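## Task

Rotate the red die until its upper face has the same number as the blue die's upper face, and leave it entirely on the mat. All other dice must still show the numbers they show now. At the end every die must rest flat and stay put without the robot supporting it, and the grippers must have released everything and pulled away.

## Robot and tools

ROBOT. Two arms, left_arm and right_arm, each with a parallel two-finger gripper and a wrist camera. Scene frame: origin on the table top between the arms, +z up, +x out over the table, left_arm on the +y side (base near (-0.035, +0.292, 0)), right_arm on the -y side (base near (+0.022, -0.301, 0)). The arm names are labels only and do not match the sides of any image. In each gripper's own axes the fingers point along +z and close along y. The reported hand point sits between the finger pads, roughly 1 cm short of the tips. Joint ranges (rad), base to gripper: waist -2.880 to 2.880, shoulder 0.000 to 3.142, elbow 0.000 to 3.019, wrist pitch -1.693 to 1.571, wrist yaw -1.571 to 1.571, wrist roll -2.094 to 2.094.

ROW FORMAT (execute_actions and move). One flat list of 14 numbers covering both arms, each in [-1, 1]: left_arm dx, dy, dz, rx, ry, rz, opening, then right_arm in the same seven slots. Always send all 14 even when one arm is idle. dx..rz are an offset, not a pose: a displacement from the gripper's measured pose at the start of the action, expressed in that gripper's own axes. Scale: 1.0 equals 0.6 m of travel or 180 degrees of turn; rx, ry, rz form a single rotation vector. Opening is absolute, not an offset: +1 fully open (0.094 m), -1 closed.

execute_actions(actions): a list of actions run in sequence. Each action is a table of at most 15 rows, one row per 1/30 s step; if fewer rows are given, the last row is repeated to fill 15 steps. Every row in an action is an offset from that action's start pose, not from the row before. The first action of a call starts from the pose last reported in the scene. An empty list only returns state and images.

move(target, speed, blocking): target is one 14-number row as above, an offset from the pose in the latest result that shows one; each gripper travels in a straight line toward its resulting pose and both arms finish together, taking 0.5 to 10 s (cut off at 10 s if longer). speed is the top path speed in m/s, 0.002 to 0.5, default 0.25; turning is capped at twice that in rad/s. Opening is sent at the start. Rotation takes the shorter way. Paths do not avoid obstacles or the other arm; grippers lag, drift, and may overshoot speed near full reach. Faster contact and targets deeper past contact mean harder pushes. With blocking=false the call returns after 0.5 s while motion continues; check with wait(0), and call wait or stop before sending new rows or moves. The result adds a move: line with the ending (done, off_target, moving, held, fault), limits (paced = the sent pose was clipped; held = a safety check blocked steps, after which the arm may jump fast), and each gripper's remaining distance.

wait(seconds): 0 to 10; lets time pass with arms holding their last command, returning early if a running move ends. stop(): brakes a running move; it needs room to stop, more when fast; fingers keep moving. zoom_image(camera, region): camera is cam_high, cam_left_wrist or cam_right_wrist; region [x0, y0, x1, y1] in that camera's pixels, top-left origin, at most 504 by 504. read_manual(section): only licence texts. finished_scene(scene): ends the current scene (give its number) after the robot holds its last command; irreversible, and the result reports success.

MOTION LIMITS. Each control step the commanded pose is clipped to within 70 mm and 16 degrees of the measured pose, then solved by damped IK with position favoured over orientation. Large offsets may need several actions; after an action an arm continues only to its last clipped pose. Hand target lines show where each arm is being driven. Arms tend to finish a centimetre or more low and can keep sinking on zero offsets: in the first call of a reply send the offset back to the desired pose, then zeros, raising the aim if it still sags. The printed hand position may be off, more at long reach.

RESULTS. State line: left_arm: … | right_arm: … with end_effector_position (m) and end_effector_quat_wxyz in the scene frame. grip_measured is finger opening on the command scale; the last Joint positions value is opening in metres (each gripper may read about 1 mm off). To hold something, command about 0.03 below grip_measured; less gives a lighter grip. Pad force limit roughly 50 to 62 N. Joint torques are raw drive outputs with offsets and noise. A pose unreachable line means the clearance check altered that arm's command. FAULT and MOTOR HOT lines warn of stops; at 100 °C an arm drops until cooled, so avoid long heavy holds.

CAMERAS. cam_high 672x504 fixed overhead view; cam_left_wrist and cam_right_wrist 504x504 fisheye. Calibration K, distortion and T_world_to_cam are given per camera and may be off by a few degrees and millimetres.

AVOID. Knocking or placing anything off the table, arms striking or pressing each other, dropping or slamming dice, hard pushes, and leaving a die propped by the gripper. Disturbances may occasionally tug held parts or nudge loose ones. Finish with grippers open and withdrawn.

Each tool is called in YAML: its name, and indented under it one key for each argument.

## Session

execute_actions:
  actions: []

Scene clock: 0.00 s.
left_arm: end_effector_position=(+0.5438, +0.5122, +0.3000) grip_measured=+1.000 end_effector_quat_wxyz=(+0.016, +0.730, +0.679, +0.074) | right_arm: end_effector_position=(+0.1527, +0.0564, +0.1353) grip_measured=+1.000 end_effector_quat_wxyz=(+0.691, -0.104, +0.686, +0.204)
Joint positions: left_arm=[ 0.153  1.9    2.101 -1.623 -0.026  2.002  0.094] | right_arm=[1.801 1.707 0.325 1.491 1.223 0.035 0.094]
Joint velocities: left_arm=[-0.005 -0.005 -0.022 -0.007 -0.095 -0.007  0.   ] | right_arm=[-0.005 -0.005  0.002 -0.002 -0.051  0.037  0.   ]
Joint torques (N m, as the arm reports them, + toward a larger angle): no reading
Hand target (left_arm): +0.548, +0.514, +0.316; +0.023, +0.729, +0.678, +0.091
Hand target (right_arm): +0.152, +0.060, +0.139; +0.691, -0.098, +0.685, +0.209

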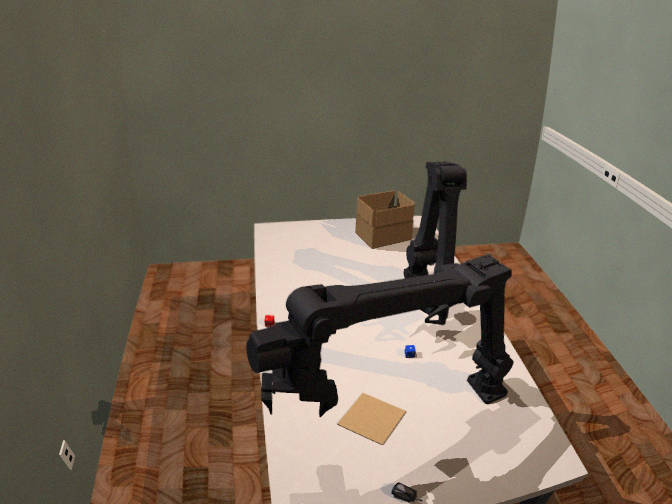

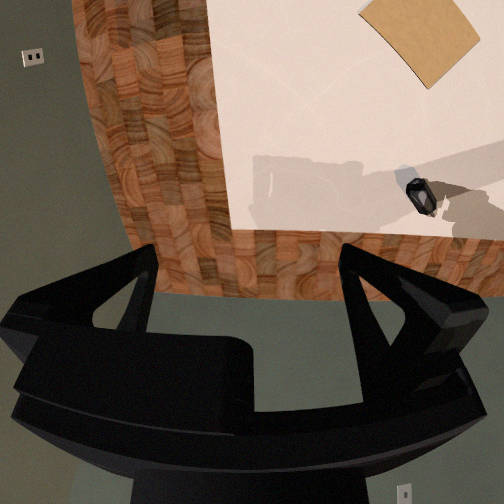

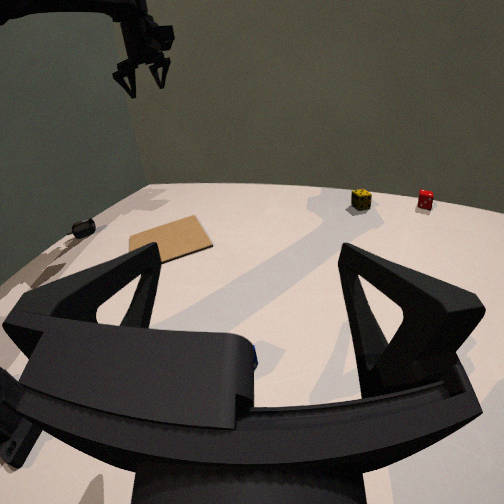

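zoom_image:
  camera: "cam_high"
  region: [240, 300, 440, 370]

zoom_image:
  camera: "cam_right_wrist"
  region: [335, 175, 445, 225]

Region (240, 300, 440, 370) of cam_high's 672x504 image, scaled by 2.520, with more detail than that image has; it fills the top 176 rows of this view, and the rest is white.

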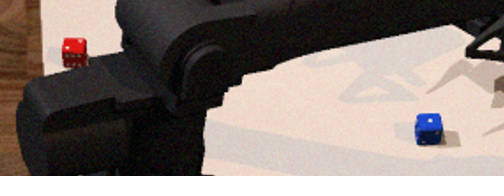

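Region (335, 175, 445, 225) of cam_right_wrist's 504x504 image, scaled by 4.582, with more detail than that image has; it fills the top 229 rows of this view, and the rest is white.

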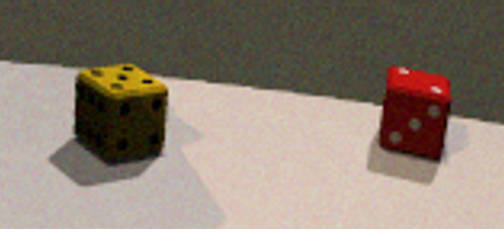

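move:
  target: [0.1,-0.75,-0.08,0,0,0,1,-0.096,-0.588,0.268,0.146,0.493,0.074,1]

Scene clock: 54.43 s.
left_arm: end_effector_position=(+0.1033, +0.5976, +0.2826) grip_measured=+1.000 end_effector_quat_wxyz=(-0.110, +0.496, +0.860, +0.050) | right_arm: end_effector_position=(+0.4253, -0.2013, +0.1317) grip_measured=+1.000 end_effector_quat_wxyz=(-0.026, +0.009, +1.000, -0.009)
Joint positions: left_arm=[ 0.83   1.147  1.197 -1.522 -0.222  2.091  0.094] | right_arm=[ 0.385  1.522  1.161 -1.265  0.003  0.263  0.094]
Joint velocities: left_arm=[-0.005  0.005  0.002 -0.007 -0.051 -0.037  0.   ] | right_arm=[-0.024 -0.005 -0.027 -0.012 -0.037  0.007  0.   ]
Joint torques (N m, as the arm reports them, + toward a larger angle): left_arm=[ 0.44 -8.72  9.69 -0.09 -0.09  0.19] | right_arm=[ -0.95 -11.47  12.16  -0.25   0.    -0.13]
Hand target (left_arm): +0.098, +0.594, +0.286; -0.113, +0.500, +0.857, +0.048
Hand target (right_arm): +0.445, -0.198, +0.151; -0.006, +0.005, +1.000, -0.002
Off the commanded pose (left_arm): 0.017 m, 37 deg; orientation clipped at the last step of the last action.
Off the commanded pose (right_arm): 0.030 m, 3 deg.
joint sent to its limit (left arm) — the command would take joint 6 (wrist roll) past its upper limit, so that joint was sent only as far as its limit.
move: off_target (left_arm, right_arm); limits=paced
camera_calibration (this result's frames):
cam_left_wrist: T_world_to_cam=[[-0.864948, -0.501764, 0.00994785, 0.386298], [-0.320587, 0.567666, 0.758274, -0.511852], [-0.386121, 0.652678, -0.651861, -0.0440419], [0, 0, 0, 1]] pos_world=[0.153029, 0.513136, 0.355572]
cam_right_wrist: T_world_to_cam=[[-0.0118159, -0.999767, 0.0180561, -0.204449], [-0.786142, 0.0204471, 0.617708, 0.263833], [-0.617933, -0.00689589, -0.7862, 0.489335], [0, 0, 0, 1]] pos_world=[0.507371, -0.206422, 0.225436]

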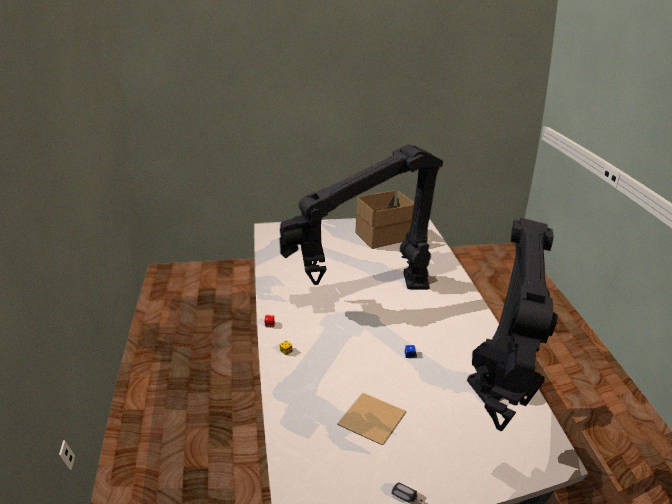

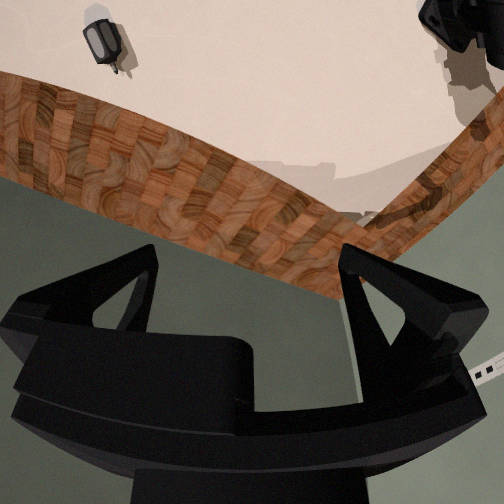

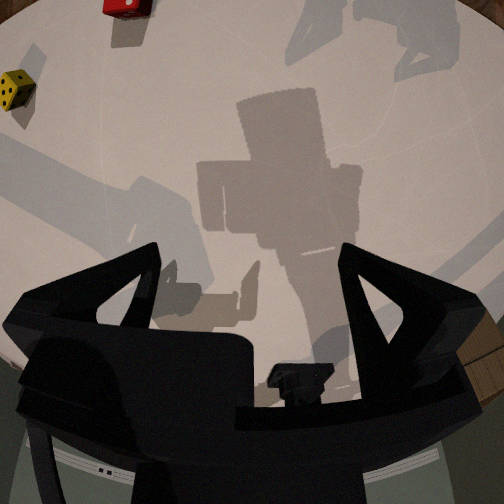

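move:
  target: [0,0,0,0,0,0,1,-0.28,0.02,0.03,-0.165,0.14,0.483,1]

zoom_image:
  camera: "cam_high"
  region: [390, 335, 430, 365]

Scene clock: 65.27 s.
left_arm: end_effector_position=(+0.1032, +0.5975, +0.2826) grip_measured=+1.000 end_effector_quat_wxyz=(-0.110, +0.496, +0.860, +0.050) | right_arm: end_effector_position=(+0.5644, -0.1846, +0.0941) grip_measured=+1.000 end_effector_quat_wxyz=(-0.228, +0.686, +0.666, +0.186)
Joint positions: left_arm=[ 0.83   1.147  1.197 -1.523 -0.222  2.091  0.094] | right_arm=[ 0.177  1.892  1.464 -1.178 -0.597  1.627  0.094]
Joint velocities: left_arm=[ 0.005 -0.015 -0.002  0.012 -0.022 -0.007  0.   ] | right_arm=[-0.024  0.005  0.002  0.002 -0.007  0.007  0.   ]
Joint torques (N m, as the arm reports them, + toward a larger angle): left_arm=[-0.04 -7.85  9.88  0.36  0.05  0.04] | right_arm=[ -0.38 -16.69  12.17   0.79  -0.32   0.12]
Hand target (left_arm): +0.103, +0.598, +0.283; -0.110, +0.496, +0.860, +0.050
Hand target (right_arm): +0.591, -0.190, +0.107; -0.210, +0.688, +0.664, +0.207
Off the commanded pose (left_arm): 0.000 m, 0 deg.
Off the commanded pose (right_arm): 0.031 m, 4 deg.
move: off_target (right_arm)
camera_calibration (this result's frames):
cam_left_wrist: T_world_to_cam=[[-0.864946, -0.50176, 0.0102811, 0.386121], [-0.320439, 0.567915, 0.75815, -0.511944], [-0.386248, 0.652464, -0.651999, -0.0438345], [0, 0, 0, 1]] pos_world=[0.152996, 0.513081, 0.355581]
cam_right_wrist: T_world_to_cam=[[-0.997986, 0.00461776, 0.06326, 0.552258], [0.0607772, 0.35495, 0.932907, -0.0498189], [-0.0181462, 0.934874, -0.354516, 0.340565], [0, 0, 0, 1]] pos_world=[0.560354, -0.303253, 0.132277]

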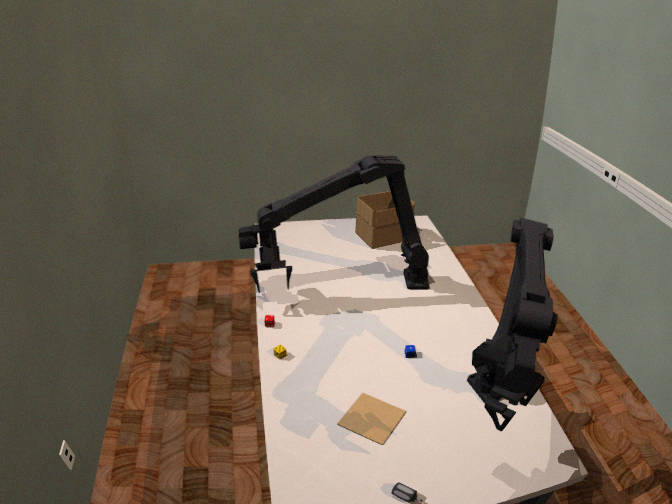

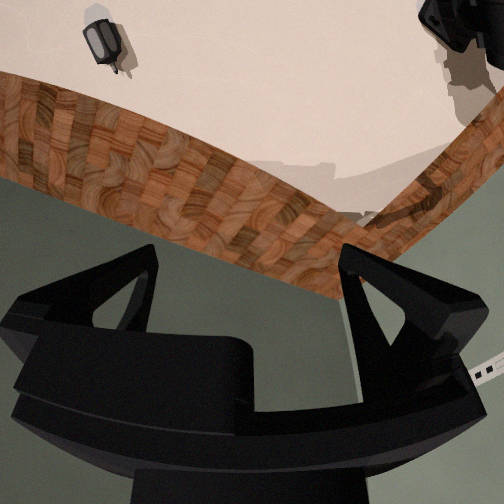

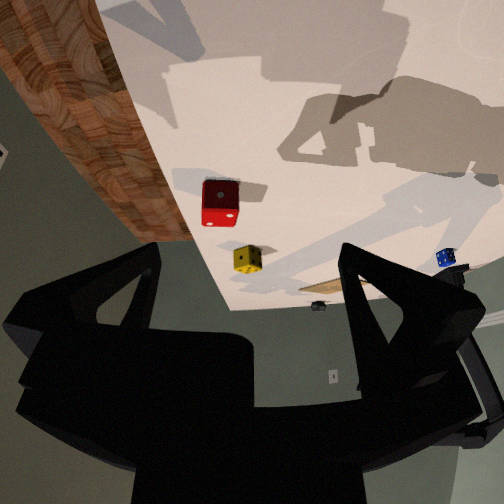

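Region (390, 335, 430, 365) of cam_high's 672x504 image, scaled by 12.600, with more detail than that image has; it fills the top 378 rows of this view, and the rest is white.

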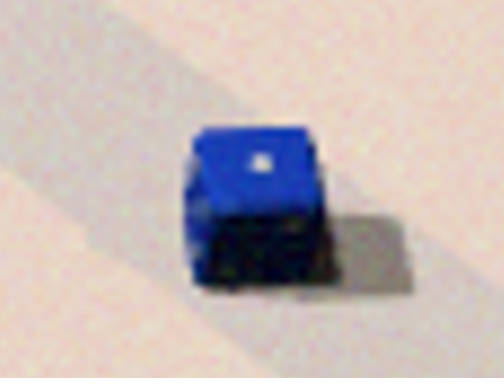

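move:
  target: [0,0,0,0,0,0,1,0.028,0.05,0.09,-0.025,0,-0.018,0.4]
  speed: 0.1

Scene clock: 74.87 s.
left_arm: end_effector_position=(+0.1032, +0.5975, +0.2826) grip_measured=+1.000 end_effector_quat_wxyz=(-0.110, +0.496, +0.860, +0.050) | right_arm: end_effector_position=(+0.5941, -0.1430, +0.0671) grip_measured=+0.401 end_effector_quat_wxyz=(-0.193, +0.672, +0.680, +0.222)
Joint positions: left_arm=[ 0.83   1.147  1.197 -1.523 -0.222  2.091  0.094] | right_arm=[ 0.249  1.939  1.458 -0.973 -0.587  1.704  0.066]
Joint velocities: left_arm=[ 0.005 -0.005 -0.012 -0.017 -0.022 -0.007  0.   ] | right_arm=[-0.034  0.005  0.002  0.002 -0.051  0.081 -0.   ]
Joint torques (N m, as the arm reports them, + toward a larger angle): left_arm=[-0.04 -7.84  9.88  0.35  0.05  0.04] | right_arm=[  1.52 -17.66   6.91   1.18  -0.12   0.07]
Hand target (left_arm): +0.103, +0.598, +0.283; -0.110, +0.496, +0.860, +0.050
Hand target (right_arm): +0.593, -0.141, +0.058; -0.195, +0.675, +0.677, +0.218
Off the commanded pose (left_arm): 0.000 m, 0 deg.
Off the commanded pose (right_arm): 0.011 m, 1 deg.
move: off_target (right_arm)
camera_calibration (this result's frames):
cam_left_wrist: T_world_to_cam=[[-0.864946, -0.50176, 0.0102811, 0.386121], [-0.320439, 0.567915, 0.75815, -0.511944], [-0.386248, 0.652464, -0.651999, -0.0438345], [0, 0, 0, 1]] pos_world=[0.152996, 0.513081, 0.355581]
cam_right_wrist: T_world_to_cam=[[-0.998962, -0.00305811, -0.0454531, 0.590272], [-0.0435963, 0.353654, 0.93436, 0.0204983], [0.0132173, 0.935371, -0.353421, 0.27407], [0, 0, 0, 1]] pos_world=[0.58693, -0.261802, 0.104539]

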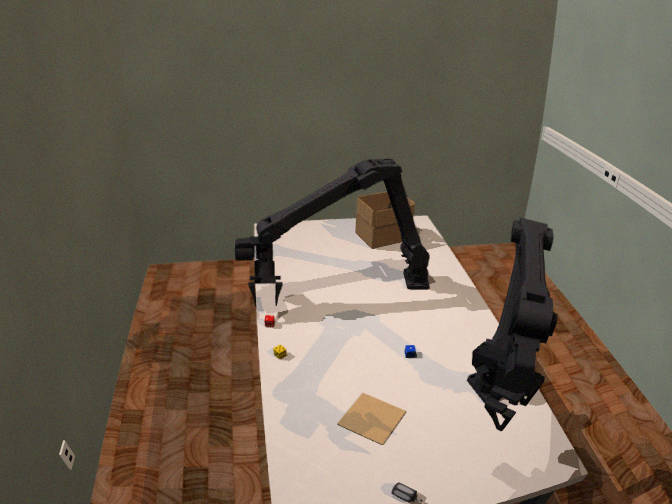

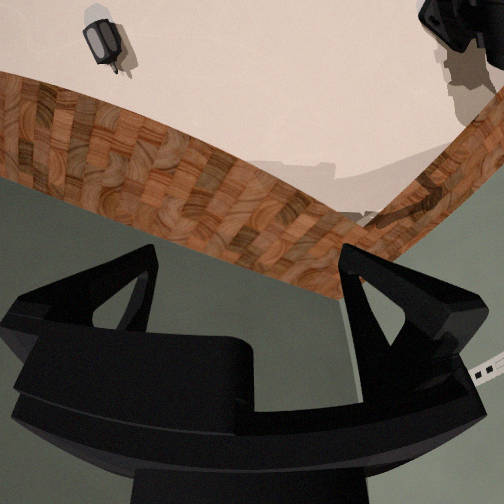

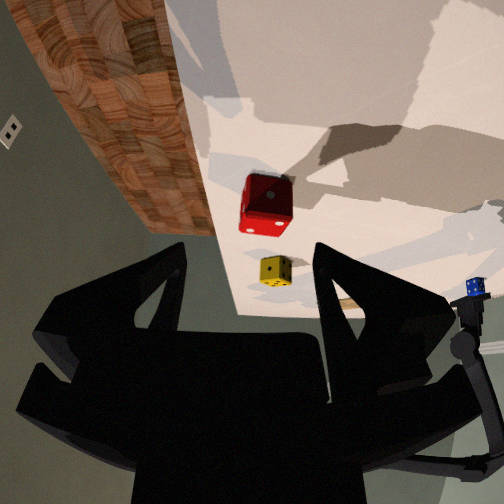

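move:
  target: [0,0,0,0,0,0,1,-0.02,-0.017,0.06,0.008,0,0.006,0.4]
  speed: 0.05

Scene clock: 81.23 s.
left_arm: end_effector_position=(+0.1032, +0.5975, +0.2826) grip_measured=+1.000 end_effector_quat_wxyz=(-0.110, +0.496, +0.860, +0.050) | right_arm: end_effector_position=(+0.5894, -0.1393, +0.0410) grip_measured=+0.401 end_effector_quat_wxyz=(-0.198, +0.675, +0.677, +0.216)
Joint positions: left_arm=[ 0.83   1.147  1.197 -1.523 -0.222  2.091  0.094] | right_arm=[ 0.256  1.969  1.428 -0.924 -0.587  1.717  0.066]
Joint velocities: left_arm=[-0.015 -0.015 -0.002 -0.002 -0.037  0.007  0.   ] | right_arm=[-0.005 -0.015 -0.012 -0.012 -0.022  0.081  0.   ]
Joint torques (N m, as the arm reports them, + toward a larger angle): left_arm=[-0.05 -7.83  9.88  0.34  0.05  0.04] | right_arm=[  1.5  -17.97   6.65   1.14  -0.27   0.06]
Hand target (left_arm): +0.103, +0.598, +0.283; -0.110, +0.496, +0.860, +0.050
Hand target (right_arm): +0.586, -0.133, +0.030; -0.203, +0.676, +0.676, +0.212
Off the commanded pose (left_arm): 0.000 m, 0 deg.
Off the commanded pose (right_arm): 0.013 m, 1 deg.
move: off_target (right_arm)
camera_calibration (this result's frames):
cam_left_wrist: T_world_to_cam=[[-0.864946, -0.50176, 0.0102811, 0.386121], [-0.320439, 0.567915, 0.75815, -0.511944], [-0.386248, 0.652464, -0.651999, -0.0438345], [0, 0, 0, 1]] pos_world=[0.152996, 0.513081, 0.355581]
cam_right_wrist: T_world_to_cam=[[-0.999615, 0.000707673, -0.0277374, 0.584514], [-0.0256853, 0.354492, 0.934706, 0.0329707], [0.0104941, 0.935059, -0.354337, 0.263007], [0, 0, 0, 1]] pos_world=[0.582376, -0.258028, 0.0785881]

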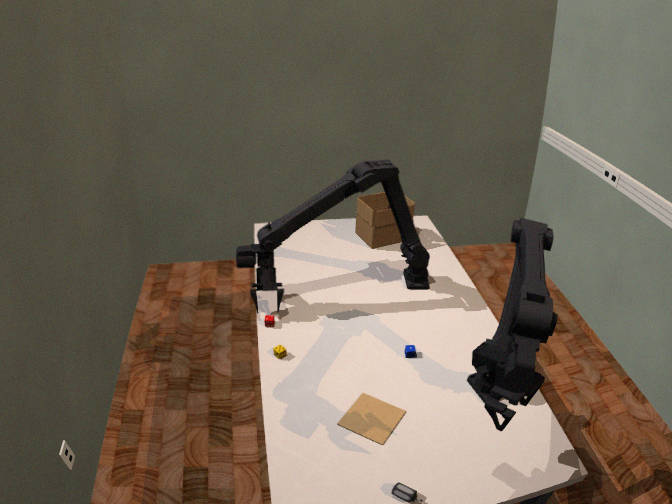

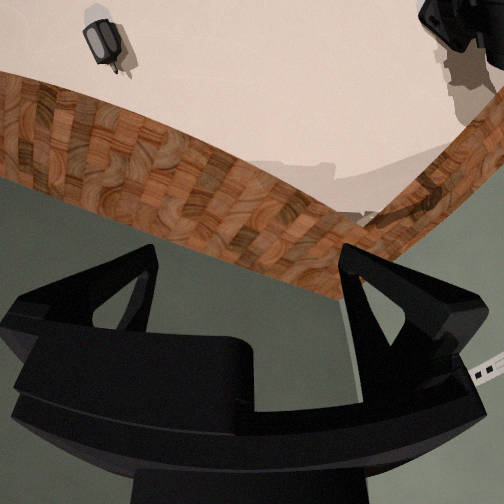

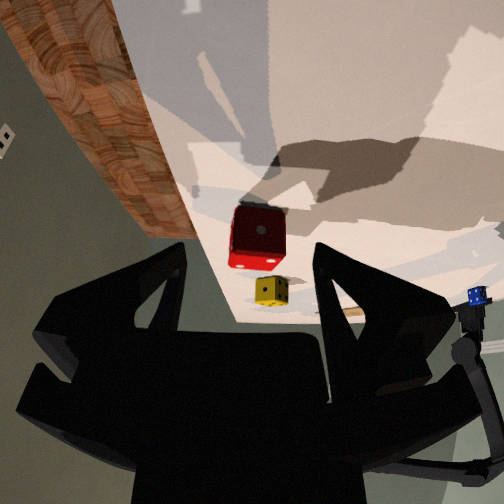

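move:
  target: [0,0,0,0,0,0,1,0.015,-0.012,0.077,0.005,0,0.004,0.4]
  speed: 0.05

Scene clock: 88.97 s.
left_arm: end_effector_position=(+0.1032, +0.5975, +0.2826) grip_measured=+1.000 end_effector_quat_wxyz=(-0.110, +0.496, +0.860, +0.050) | right_arm: end_effector_position=(+0.5874, -0.1111, +0.0194) grip_measured=+0.401 end_effector_quat_wxyz=(-0.201, +0.676, +0.675, +0.216)
Joint positions: left_arm=[ 0.83   1.147  1.197 -1.523 -0.222  2.091  0.094] | right_arm=[ 0.305  2.     1.413 -0.848 -0.585  1.778  0.066]
Joint velocities: left_arm=[ 0.015 -0.005  0.007  0.017  0.007 -0.007  0.   ] | right_arm=[ 0.015  0.005 -0.012 -0.002 -0.095 -0.022 -0.   ]
Joint torques (N m, as the arm reports them, + toward a larger angle): left_arm=[-0.02 -7.86  9.88  0.34  0.05  0.04] | right_arm=[  1.15 -17.12   6.76   1.02  -0.22   0.1 ]
Hand target (left_arm): +0.103, +0.598, +0.283; -0.110, +0.496, +0.860, +0.050
Hand target (right_arm): +0.583, -0.106, +0.008; -0.205, +0.678, +0.674, +0.209
Off the commanded pose (left_arm): 0.000 m, 0 deg.
Off the commanded pose (right_arm): 0.014 m, 1 deg.
move: off_target (right_arm)
camera_calibration (this result's frames):
cam_left_wrist: T_world_to_cam=[[-0.864946, -0.50176, 0.0102811, 0.386121], [-0.320439, 0.567915, 0.75815, -0.511944], [-0.386248, 0.652464, -0.651999, -0.0438345], [0, 0, 0, 1]] pos_world=[0.152996, 0.513081, 0.355581]
cam_right_wrist: T_world_to_cam=[[-0.999743, 0.00211308, -0.0225693, 0.582086], [-0.0203815, 0.351975, 0.935788, 0.0396685], [0.00992121, 0.936007, -0.351841, 0.229412], [0, 0, 0, 1]] pos_world=[0.580469, -0.229924, 0.0567325]

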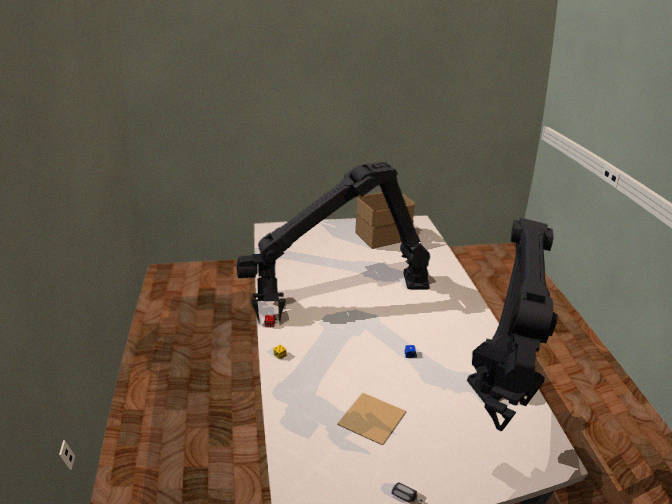

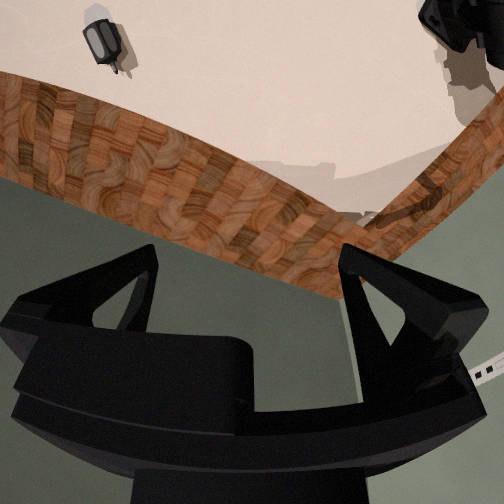

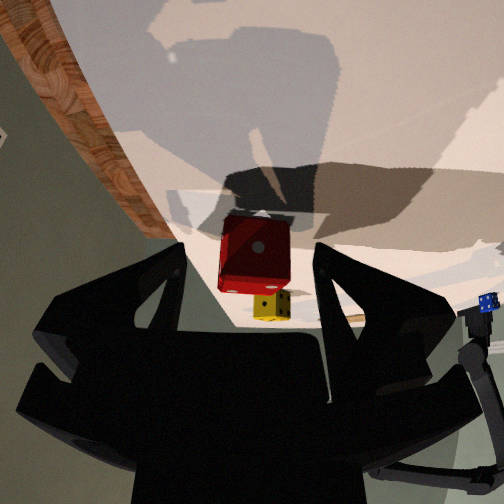

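move:
  target: [0,0,0,0,0,0,1,0,0,0,0,0,0,-0.55]

move:
  target: [0,0,0,0,0,0,1,0,-0.1,-0.25,0,0,0,-0.55]
  speed: 0.15

move:
  target: [0,0,0,0,0,0,1,0,0,0,0,-0.5,0,-0.55]
  speed: 0.4

move:
  target: [0,0,0,0,0,0,1,0.45,-0.25,-0.65,-0.683,0,-0.475,-0.55]
  speed: 0.4

Scene clock: 100.37 s.
left_arm: end_effector_position=(+0.1032, +0.5975, +0.2826) grip_measured=+1.000 end_effector_quat_wxyz=(-0.110, +0.496, +0.860, +0.050) | right_arm: end_effector_position=(+0.5874, -0.1111, +0.0194) grip_measured=-0.374 end_effector_quat_wxyz=(-0.201, +0.676, +0.675, +0.216)
Joint positions: left_arm=[ 0.83   1.147  1.197 -1.523 -0.222  2.091  0.094] | right_arm=[ 0.305  2.     1.413 -0.848 -0.585  1.779  0.029]
Joint velocities: left_arm=[-0.005  0.005 -0.002  0.002 -0.037  0.022  0.   ] | right_arm=[-0.015 -0.005 -0.022  0.002 -0.037 -0.007 -0.   ]
Joint torques (N m, as the arm reports them, + toward a larger angle): left_arm=[-0.04 -7.84  9.88  0.34  0.05  0.04] | right_arm=[ -0.05 -18.46   7.16   0.35  -0.23  -0.06]
Hand target (left_arm): +0.103, +0.598, +0.283; -0.110, +0.496, +0.860, +0.050
Hand target (right_arm): +0.587, -0.111, +0.019; -0.201, +0.676, +0.675, +0.216
Off the commanded pose (left_arm): 0.000 m, 0 deg.
Off the commanded pose (right_arm): 0.000 m, 0 deg.
move: done
camera_calibration (this result's frames):
cam_left_wrist: T_world_to_cam=[[-0.864946, -0.50176, 0.0102811, 0.386121], [-0.320439, 0.567915, 0.75815, -0.511944], [-0.386248, 0.652464, -0.651999, -0.0438345], [0, 0, 0, 1]] pos_world=[0.152996, 0.513081, 0.355581]
cam_right_wrist: T_world_to_cam=[[-0.999759, 0.00337415, -0.0217103, 0.582219], [-0.0191339, 0.35197, 0.935816, 0.0389346], [0.010799, 0.936005, -0.351821, 0.228896], [0, 0, 0, 1]] pos_world=[0.580351, -0.229916, 0.0567349]

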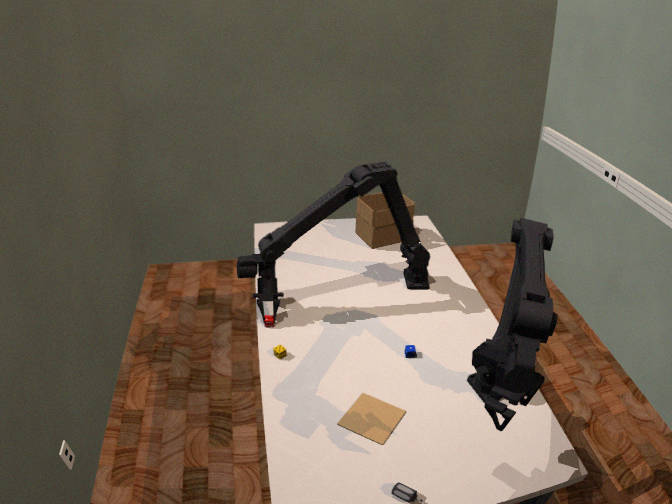

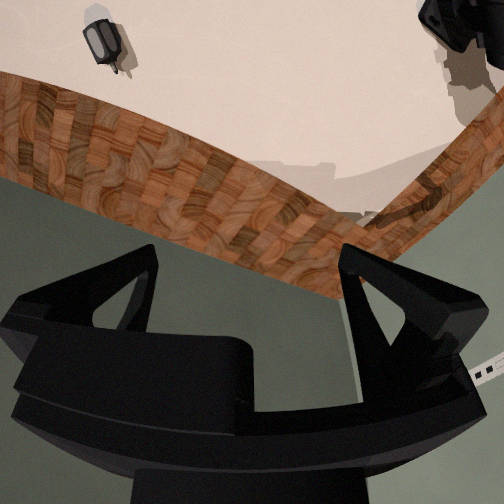

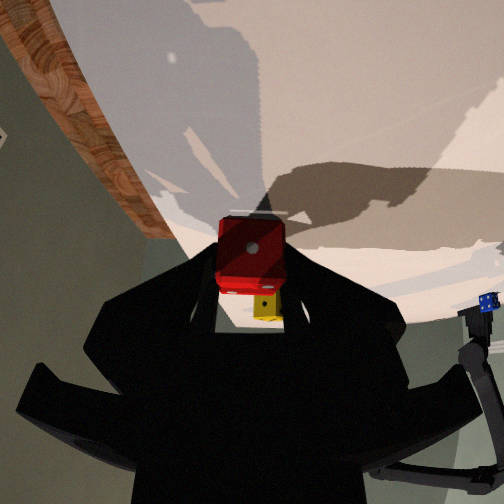

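Scene clock: 101.87 s.
left_arm: end_effector_position=(+0.1032, +0.5975, +0.2826) grip_measured=+1.000 end_effector_quat_wxyz=(-0.110, +0.496, +0.860, +0.050) | right_arm: end_effector_position=(+0.5283, -0.1933, +0.1359) grip_measured=-0.374 end_effector_quat_wxyz=(-0.201, +0.678, +0.673, +0.215)
Joint positions: left_arm=[ 0.83   1.147  1.197 -1.523 -0.222  2.091  0.094] | right_arm=[ 0.163  1.72   1.336 -1.146 -0.597  1.614  0.029]
Joint velocities: left_arm=[-0.015 -0.005 -0.002 -0.012 -0.037  0.037  0.   ] | right_arm=[-0.024 -0.005  0.002  0.002  0.022 -0.037  0.   ]
Joint torques (N m, as the arm reports them, + toward a larger angle): left_arm=[-0.07 -7.86  9.88  0.34  0.05  0.04] | right_arm=[ -0.71 -17.05   6.88  -0.26  -0.33  -0.12]
Hand target (left_arm): +0.103, +0.598, +0.283; -0.110, +0.496, +0.860, +0.050
Hand target (right_arm): +0.523, -0.196, +0.140; -0.202, +0.676, +0.675, +0.216
Off the commanded pose (left_arm): 0.000 m, 0 deg.
Off the commanded pose (right_arm): 0.008 m, 0 deg.
move: done
camera_calibration (this result's frames):
cam_left_wrist: T_world_to_cam=[[-0.864946, -0.50176, 0.0102811, 0.386121], [-0.320439, 0.567915, 0.75815, -0.511944], [-0.386248, 0.652464, -0.651999, -0.0438345], [0, 0, 0, 1]] pos_world=[0.152996, 0.513081, 0.355581]
cam_right_wrist: T_world_to_cam=[[-0.999774, 0.0080016, -0.019675, 0.52655], [-0.0155914, 0.352572, 0.935655, -0.0440246], [0.0144236, 0.935751, -0.352368, 0.345567], [0, 0, 0, 1]] pos_world=[0.52076, -0.312056, 0.173318]

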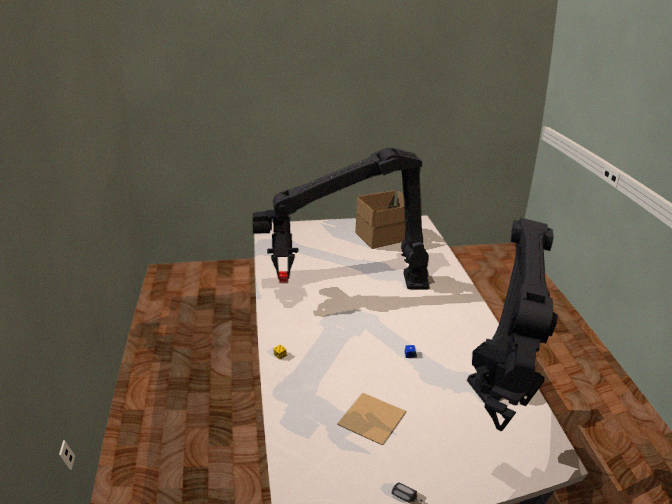

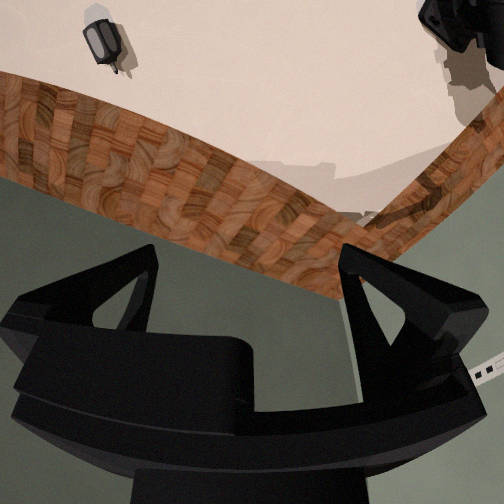

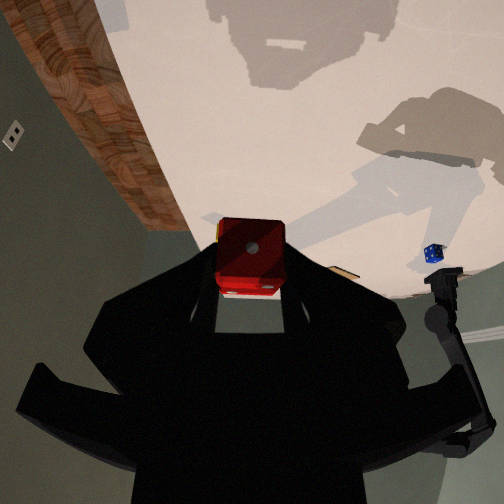

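Scene clock: 104.20 s.
left_arm: end_effector_position=(+0.1032, +0.5975, +0.2826) grip_measured=+1.000 end_effector_quat_wxyz=(-0.110, +0.496, +0.860, +0.050) | right_arm: end_effector_position=(+0.5170, -0.2045, +0.1287) grip_measured=-0.374 end_effector_quat_wxyz=(+0.320, +0.598, +0.670, -0.301)
Joint positions: left_arm=[ 0.83   1.147  1.197 -1.523 -0.222  2.091  0.094] | right_arm=[ 0.589  1.931  1.501 -1.567  0.832  2.095  0.029]
Joint velocities: left_arm=[ 0.005 -0.015  0.012  0.002  0.007 -0.066  0.   ] | right_arm=[-0.015 -0.024 -0.012 -0.012 -0.037 -0.051 -0.   ]
Joint torques (N m, as the arm reports them, + toward a larger angle): left_arm=[-0.05 -7.86  9.88  0.34  0.05  0.04] | right_arm=[  0.94 -16.14  10.76  -0.85   0.6    0.17]
Hand target (left_arm): +0.103, +0.598, +0.283; -0.110, +0.496, +0.860, +0.050
Hand target (right_arm): +0.529, -0.195, +0.138; +0.328, +0.603, +0.667, -0.290
Off the commanded pose (left_arm): 0.000 m, 0 deg.
Off the commanded pose (right_arm): 0.017 m, 8 deg.
joint sent to its limit (right arm) — the command would take joint 6 (wrist roll) past its upper limit, so that joint was sent only as far as its limit.
move: off_target (right_arm)
camera_calibration (this result's frames):
cam_left_wrist: T_world_to_cam=[[-0.864946, -0.50176, 0.0102811, 0.386121], [-0.320439, 0.567915, 0.75815, -0.511944], [-0.386248, 0.652464, -0.651999, -0.0438345], [0, 0, 0, 1]] pos_world=[0.152996, 0.513081, 0.355581]
cam_right_wrist: T_world_to_cam=[[-0.993915, -0.107052, 0.0259583, 0.482715], [-0.10995, 0.949813, -0.292858, 0.295477], [0.00669547, -0.29393, -0.955803, 0.183852], [0, 0, 0, 1]] pos_world=[0.511035, -0.174933, 0.249728]

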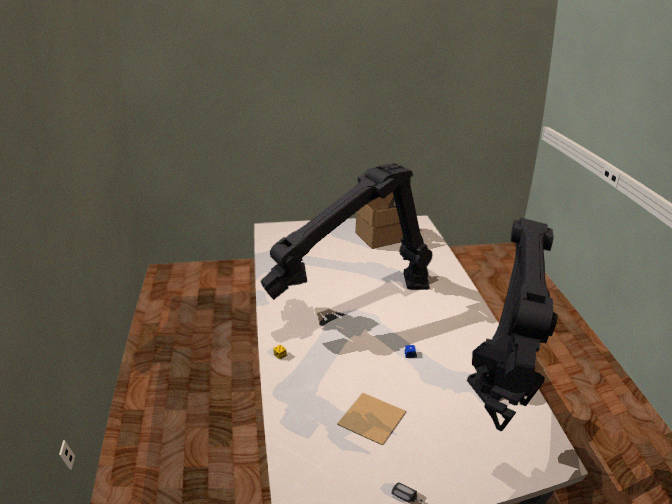

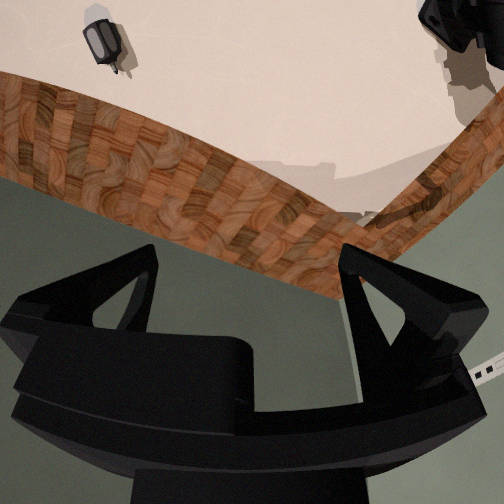

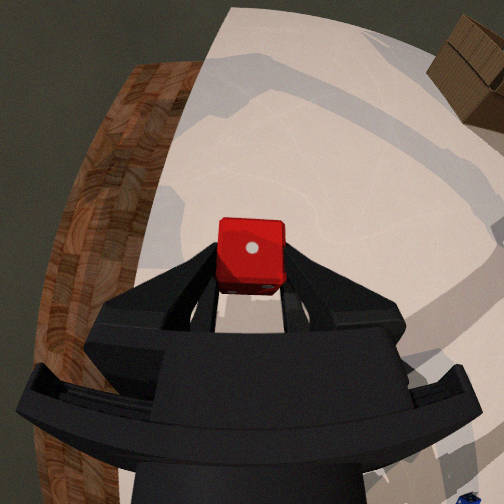

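Scene clock: 108.03 s.
left_arm: end_effector_position=(+0.1032, +0.5975, +0.2826) grip_measured=+1.000 end_effector_quat_wxyz=(-0.110, +0.496, +0.860, +0.050) | right_arm: end_effector_position=(+0.3095, +0.2211, +0.1307) grip_measured=-0.373 end_effector_quat_wxyz=(+0.362, -0.461, +0.766, +0.264)
Joint positions: left_arm=[ 0.83   1.147  1.197 -1.523 -0.222  2.091  0.094] | right_arm=[ 1.178  1.585  0.939 -0.    -0.106  0.008  0.029]
Joint velocities: left_arm=[ 0.005 -0.015 -0.007  0.002 -0.037  0.051  0.   ] | right_arm=[ 0.015 -0.005 -0.012  0.007 -0.051  0.022  0.   ]
Joint torques (N m, as the arm reports them, + toward a larger angle): left_arm=[-0.02 -7.82  9.89  0.34  0.05  0.04] | right_arm=[  1.47 -12.66  12.74   2.68  -0.15  -0.13]
Hand target (left_arm): +0.103, +0.598, +0.283; -0.110, +0.496, +0.860, +0.050
Hand target (right_arm): +0.316, +0.246, +0.157; +0.387, -0.464, +0.747, +0.277
Off the commanded pose (left_arm): 0.000 m, 0 deg.
Off the commanded pose (right_arm): 0.041 m, 5 deg.
move: off_target (right_arm)
camera_calibration (this result's frames):
cam_left_wrist: T_world_to_cam=[[-0.864946, -0.50176, 0.0102811, 0.386121], [-0.320439, 0.567915, 0.75815, -0.511944], [-0.386248, 0.652464, -0.651999, -0.0438345], [0, 0, 0, 1]] pos_world=[0.152996, 0.513081, 0.355581]
cam_right_wrist: T_world_to_cam=[[0.898815, -0.433476, -0.0650378, -0.179682], [-0.431224, -0.847858, -0.308515, 0.368014], [0.0785909, 0.305344, -0.948993, 0.156626], [0, 0, 0, 1]] pos_world=[0.307889, 0.186311, 0.250489]

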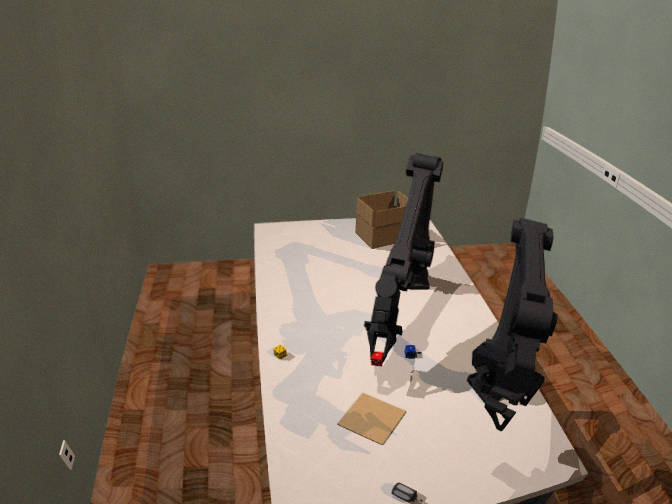

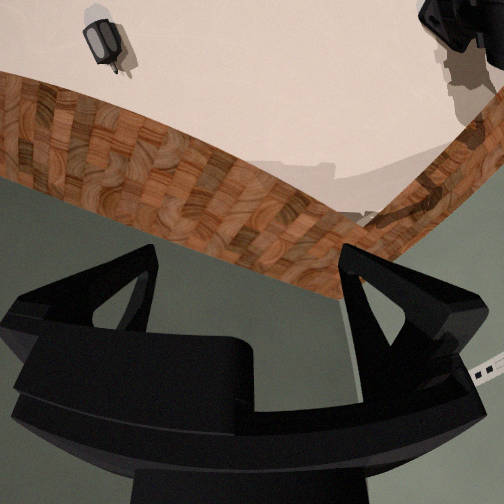

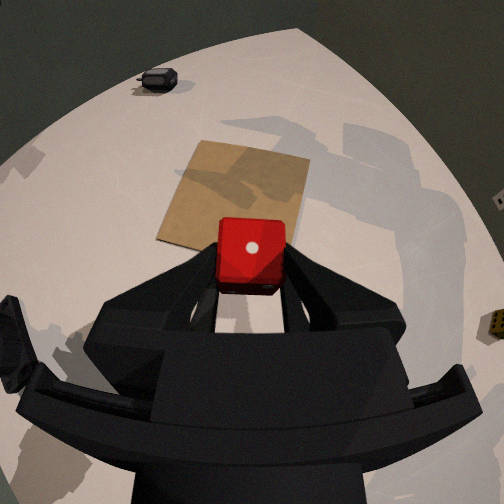

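move:
  target: [0,0,0,0,0,0,1,0.01,0.025,0.24,0.013,-0.015,-0.018,-0.55]
  speed: 0.12

Scene clock: 114.37 s.
left_arm: end_effector_position=(+0.1032, +0.5975, +0.2826) grip_measured=+1.000 end_effector_quat_wxyz=(-0.110, +0.496, +0.860, +0.050) | right_arm: end_effector_position=(+0.3337, +0.3049, +0.0251) grip_measured=-0.374 end_effector_quat_wxyz=(+0.375, -0.468, +0.765, +0.235)
Joint positions: left_arm=[ 0.83   1.147  1.197 -1.523 -0.222  2.091  0.094] | right_arm=[ 1.234  1.957  1.13   0.173 -0.013  0.002  0.029]
Joint velocities: left_arm=[-0.005  0.005  0.002 -0.002 -0.081 -0.022  0.   ] | right_arm=[-0.015  0.005 -0.007  0.012  0.022  0.007 -0.001]
Joint torques (N m, as the arm reports them, + toward a larger angle): left_arm=[-0.02 -7.85  9.88  0.34  0.05  0.04] | right_arm=[  0.32 -17.96  11.1    2.57   0.06  -0.15]
Hand target (left_arm): +0.103, +0.598, +0.283; -0.110, +0.496, +0.860, +0.050
Hand target (right_arm): +0.338, +0.330, +0.043; +0.397, -0.469, +0.749, +0.248
Off the commanded pose (left_arm): 0.000 m, 0 deg.
Off the commanded pose (right_arm): 0.031 m, 3 deg.
move: off_target (right_arm)
camera_calibration (this result's frames):
cam_left_wrist: T_world_to_cam=[[-0.864946, -0.50176, 0.0102811, 0.386121], [-0.320439, 0.567915, 0.75815, -0.511944], [-0.386248, 0.652464, -0.651999, -0.0438345], [0, 0, 0, 1]] pos_world=[0.152996, 0.513081, 0.355581]
cam_right_wrist: T_world_to_cam=[[0.893534, -0.44897, -0.00471643, -0.167065], [-0.429631, -0.8519, -0.299474, 0.417334], [0.130437, 0.269616, -0.954093, 0.0226536], [0, 0, 0, 1]] pos_world=[0.325624, 0.274412, 0.145806]

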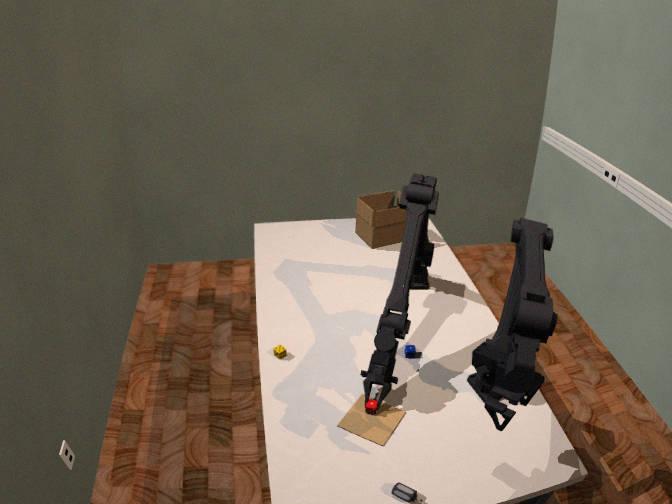

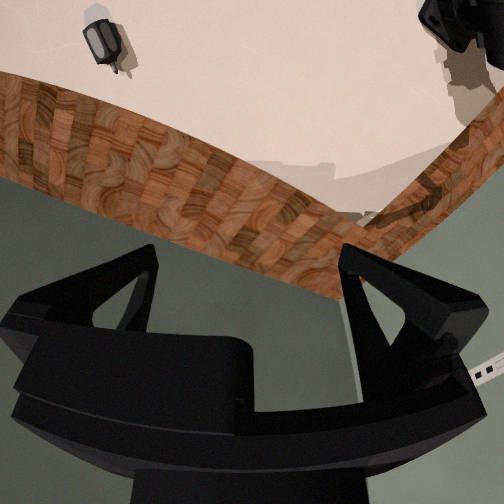

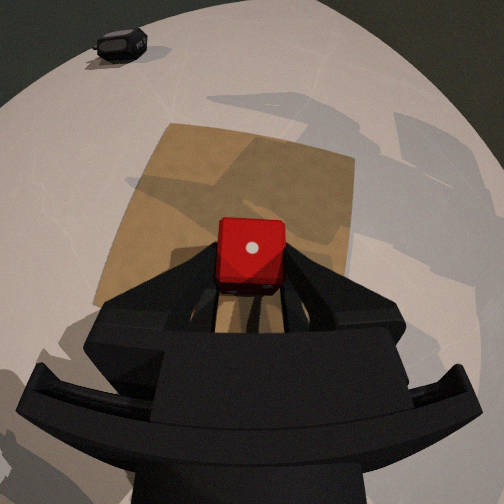

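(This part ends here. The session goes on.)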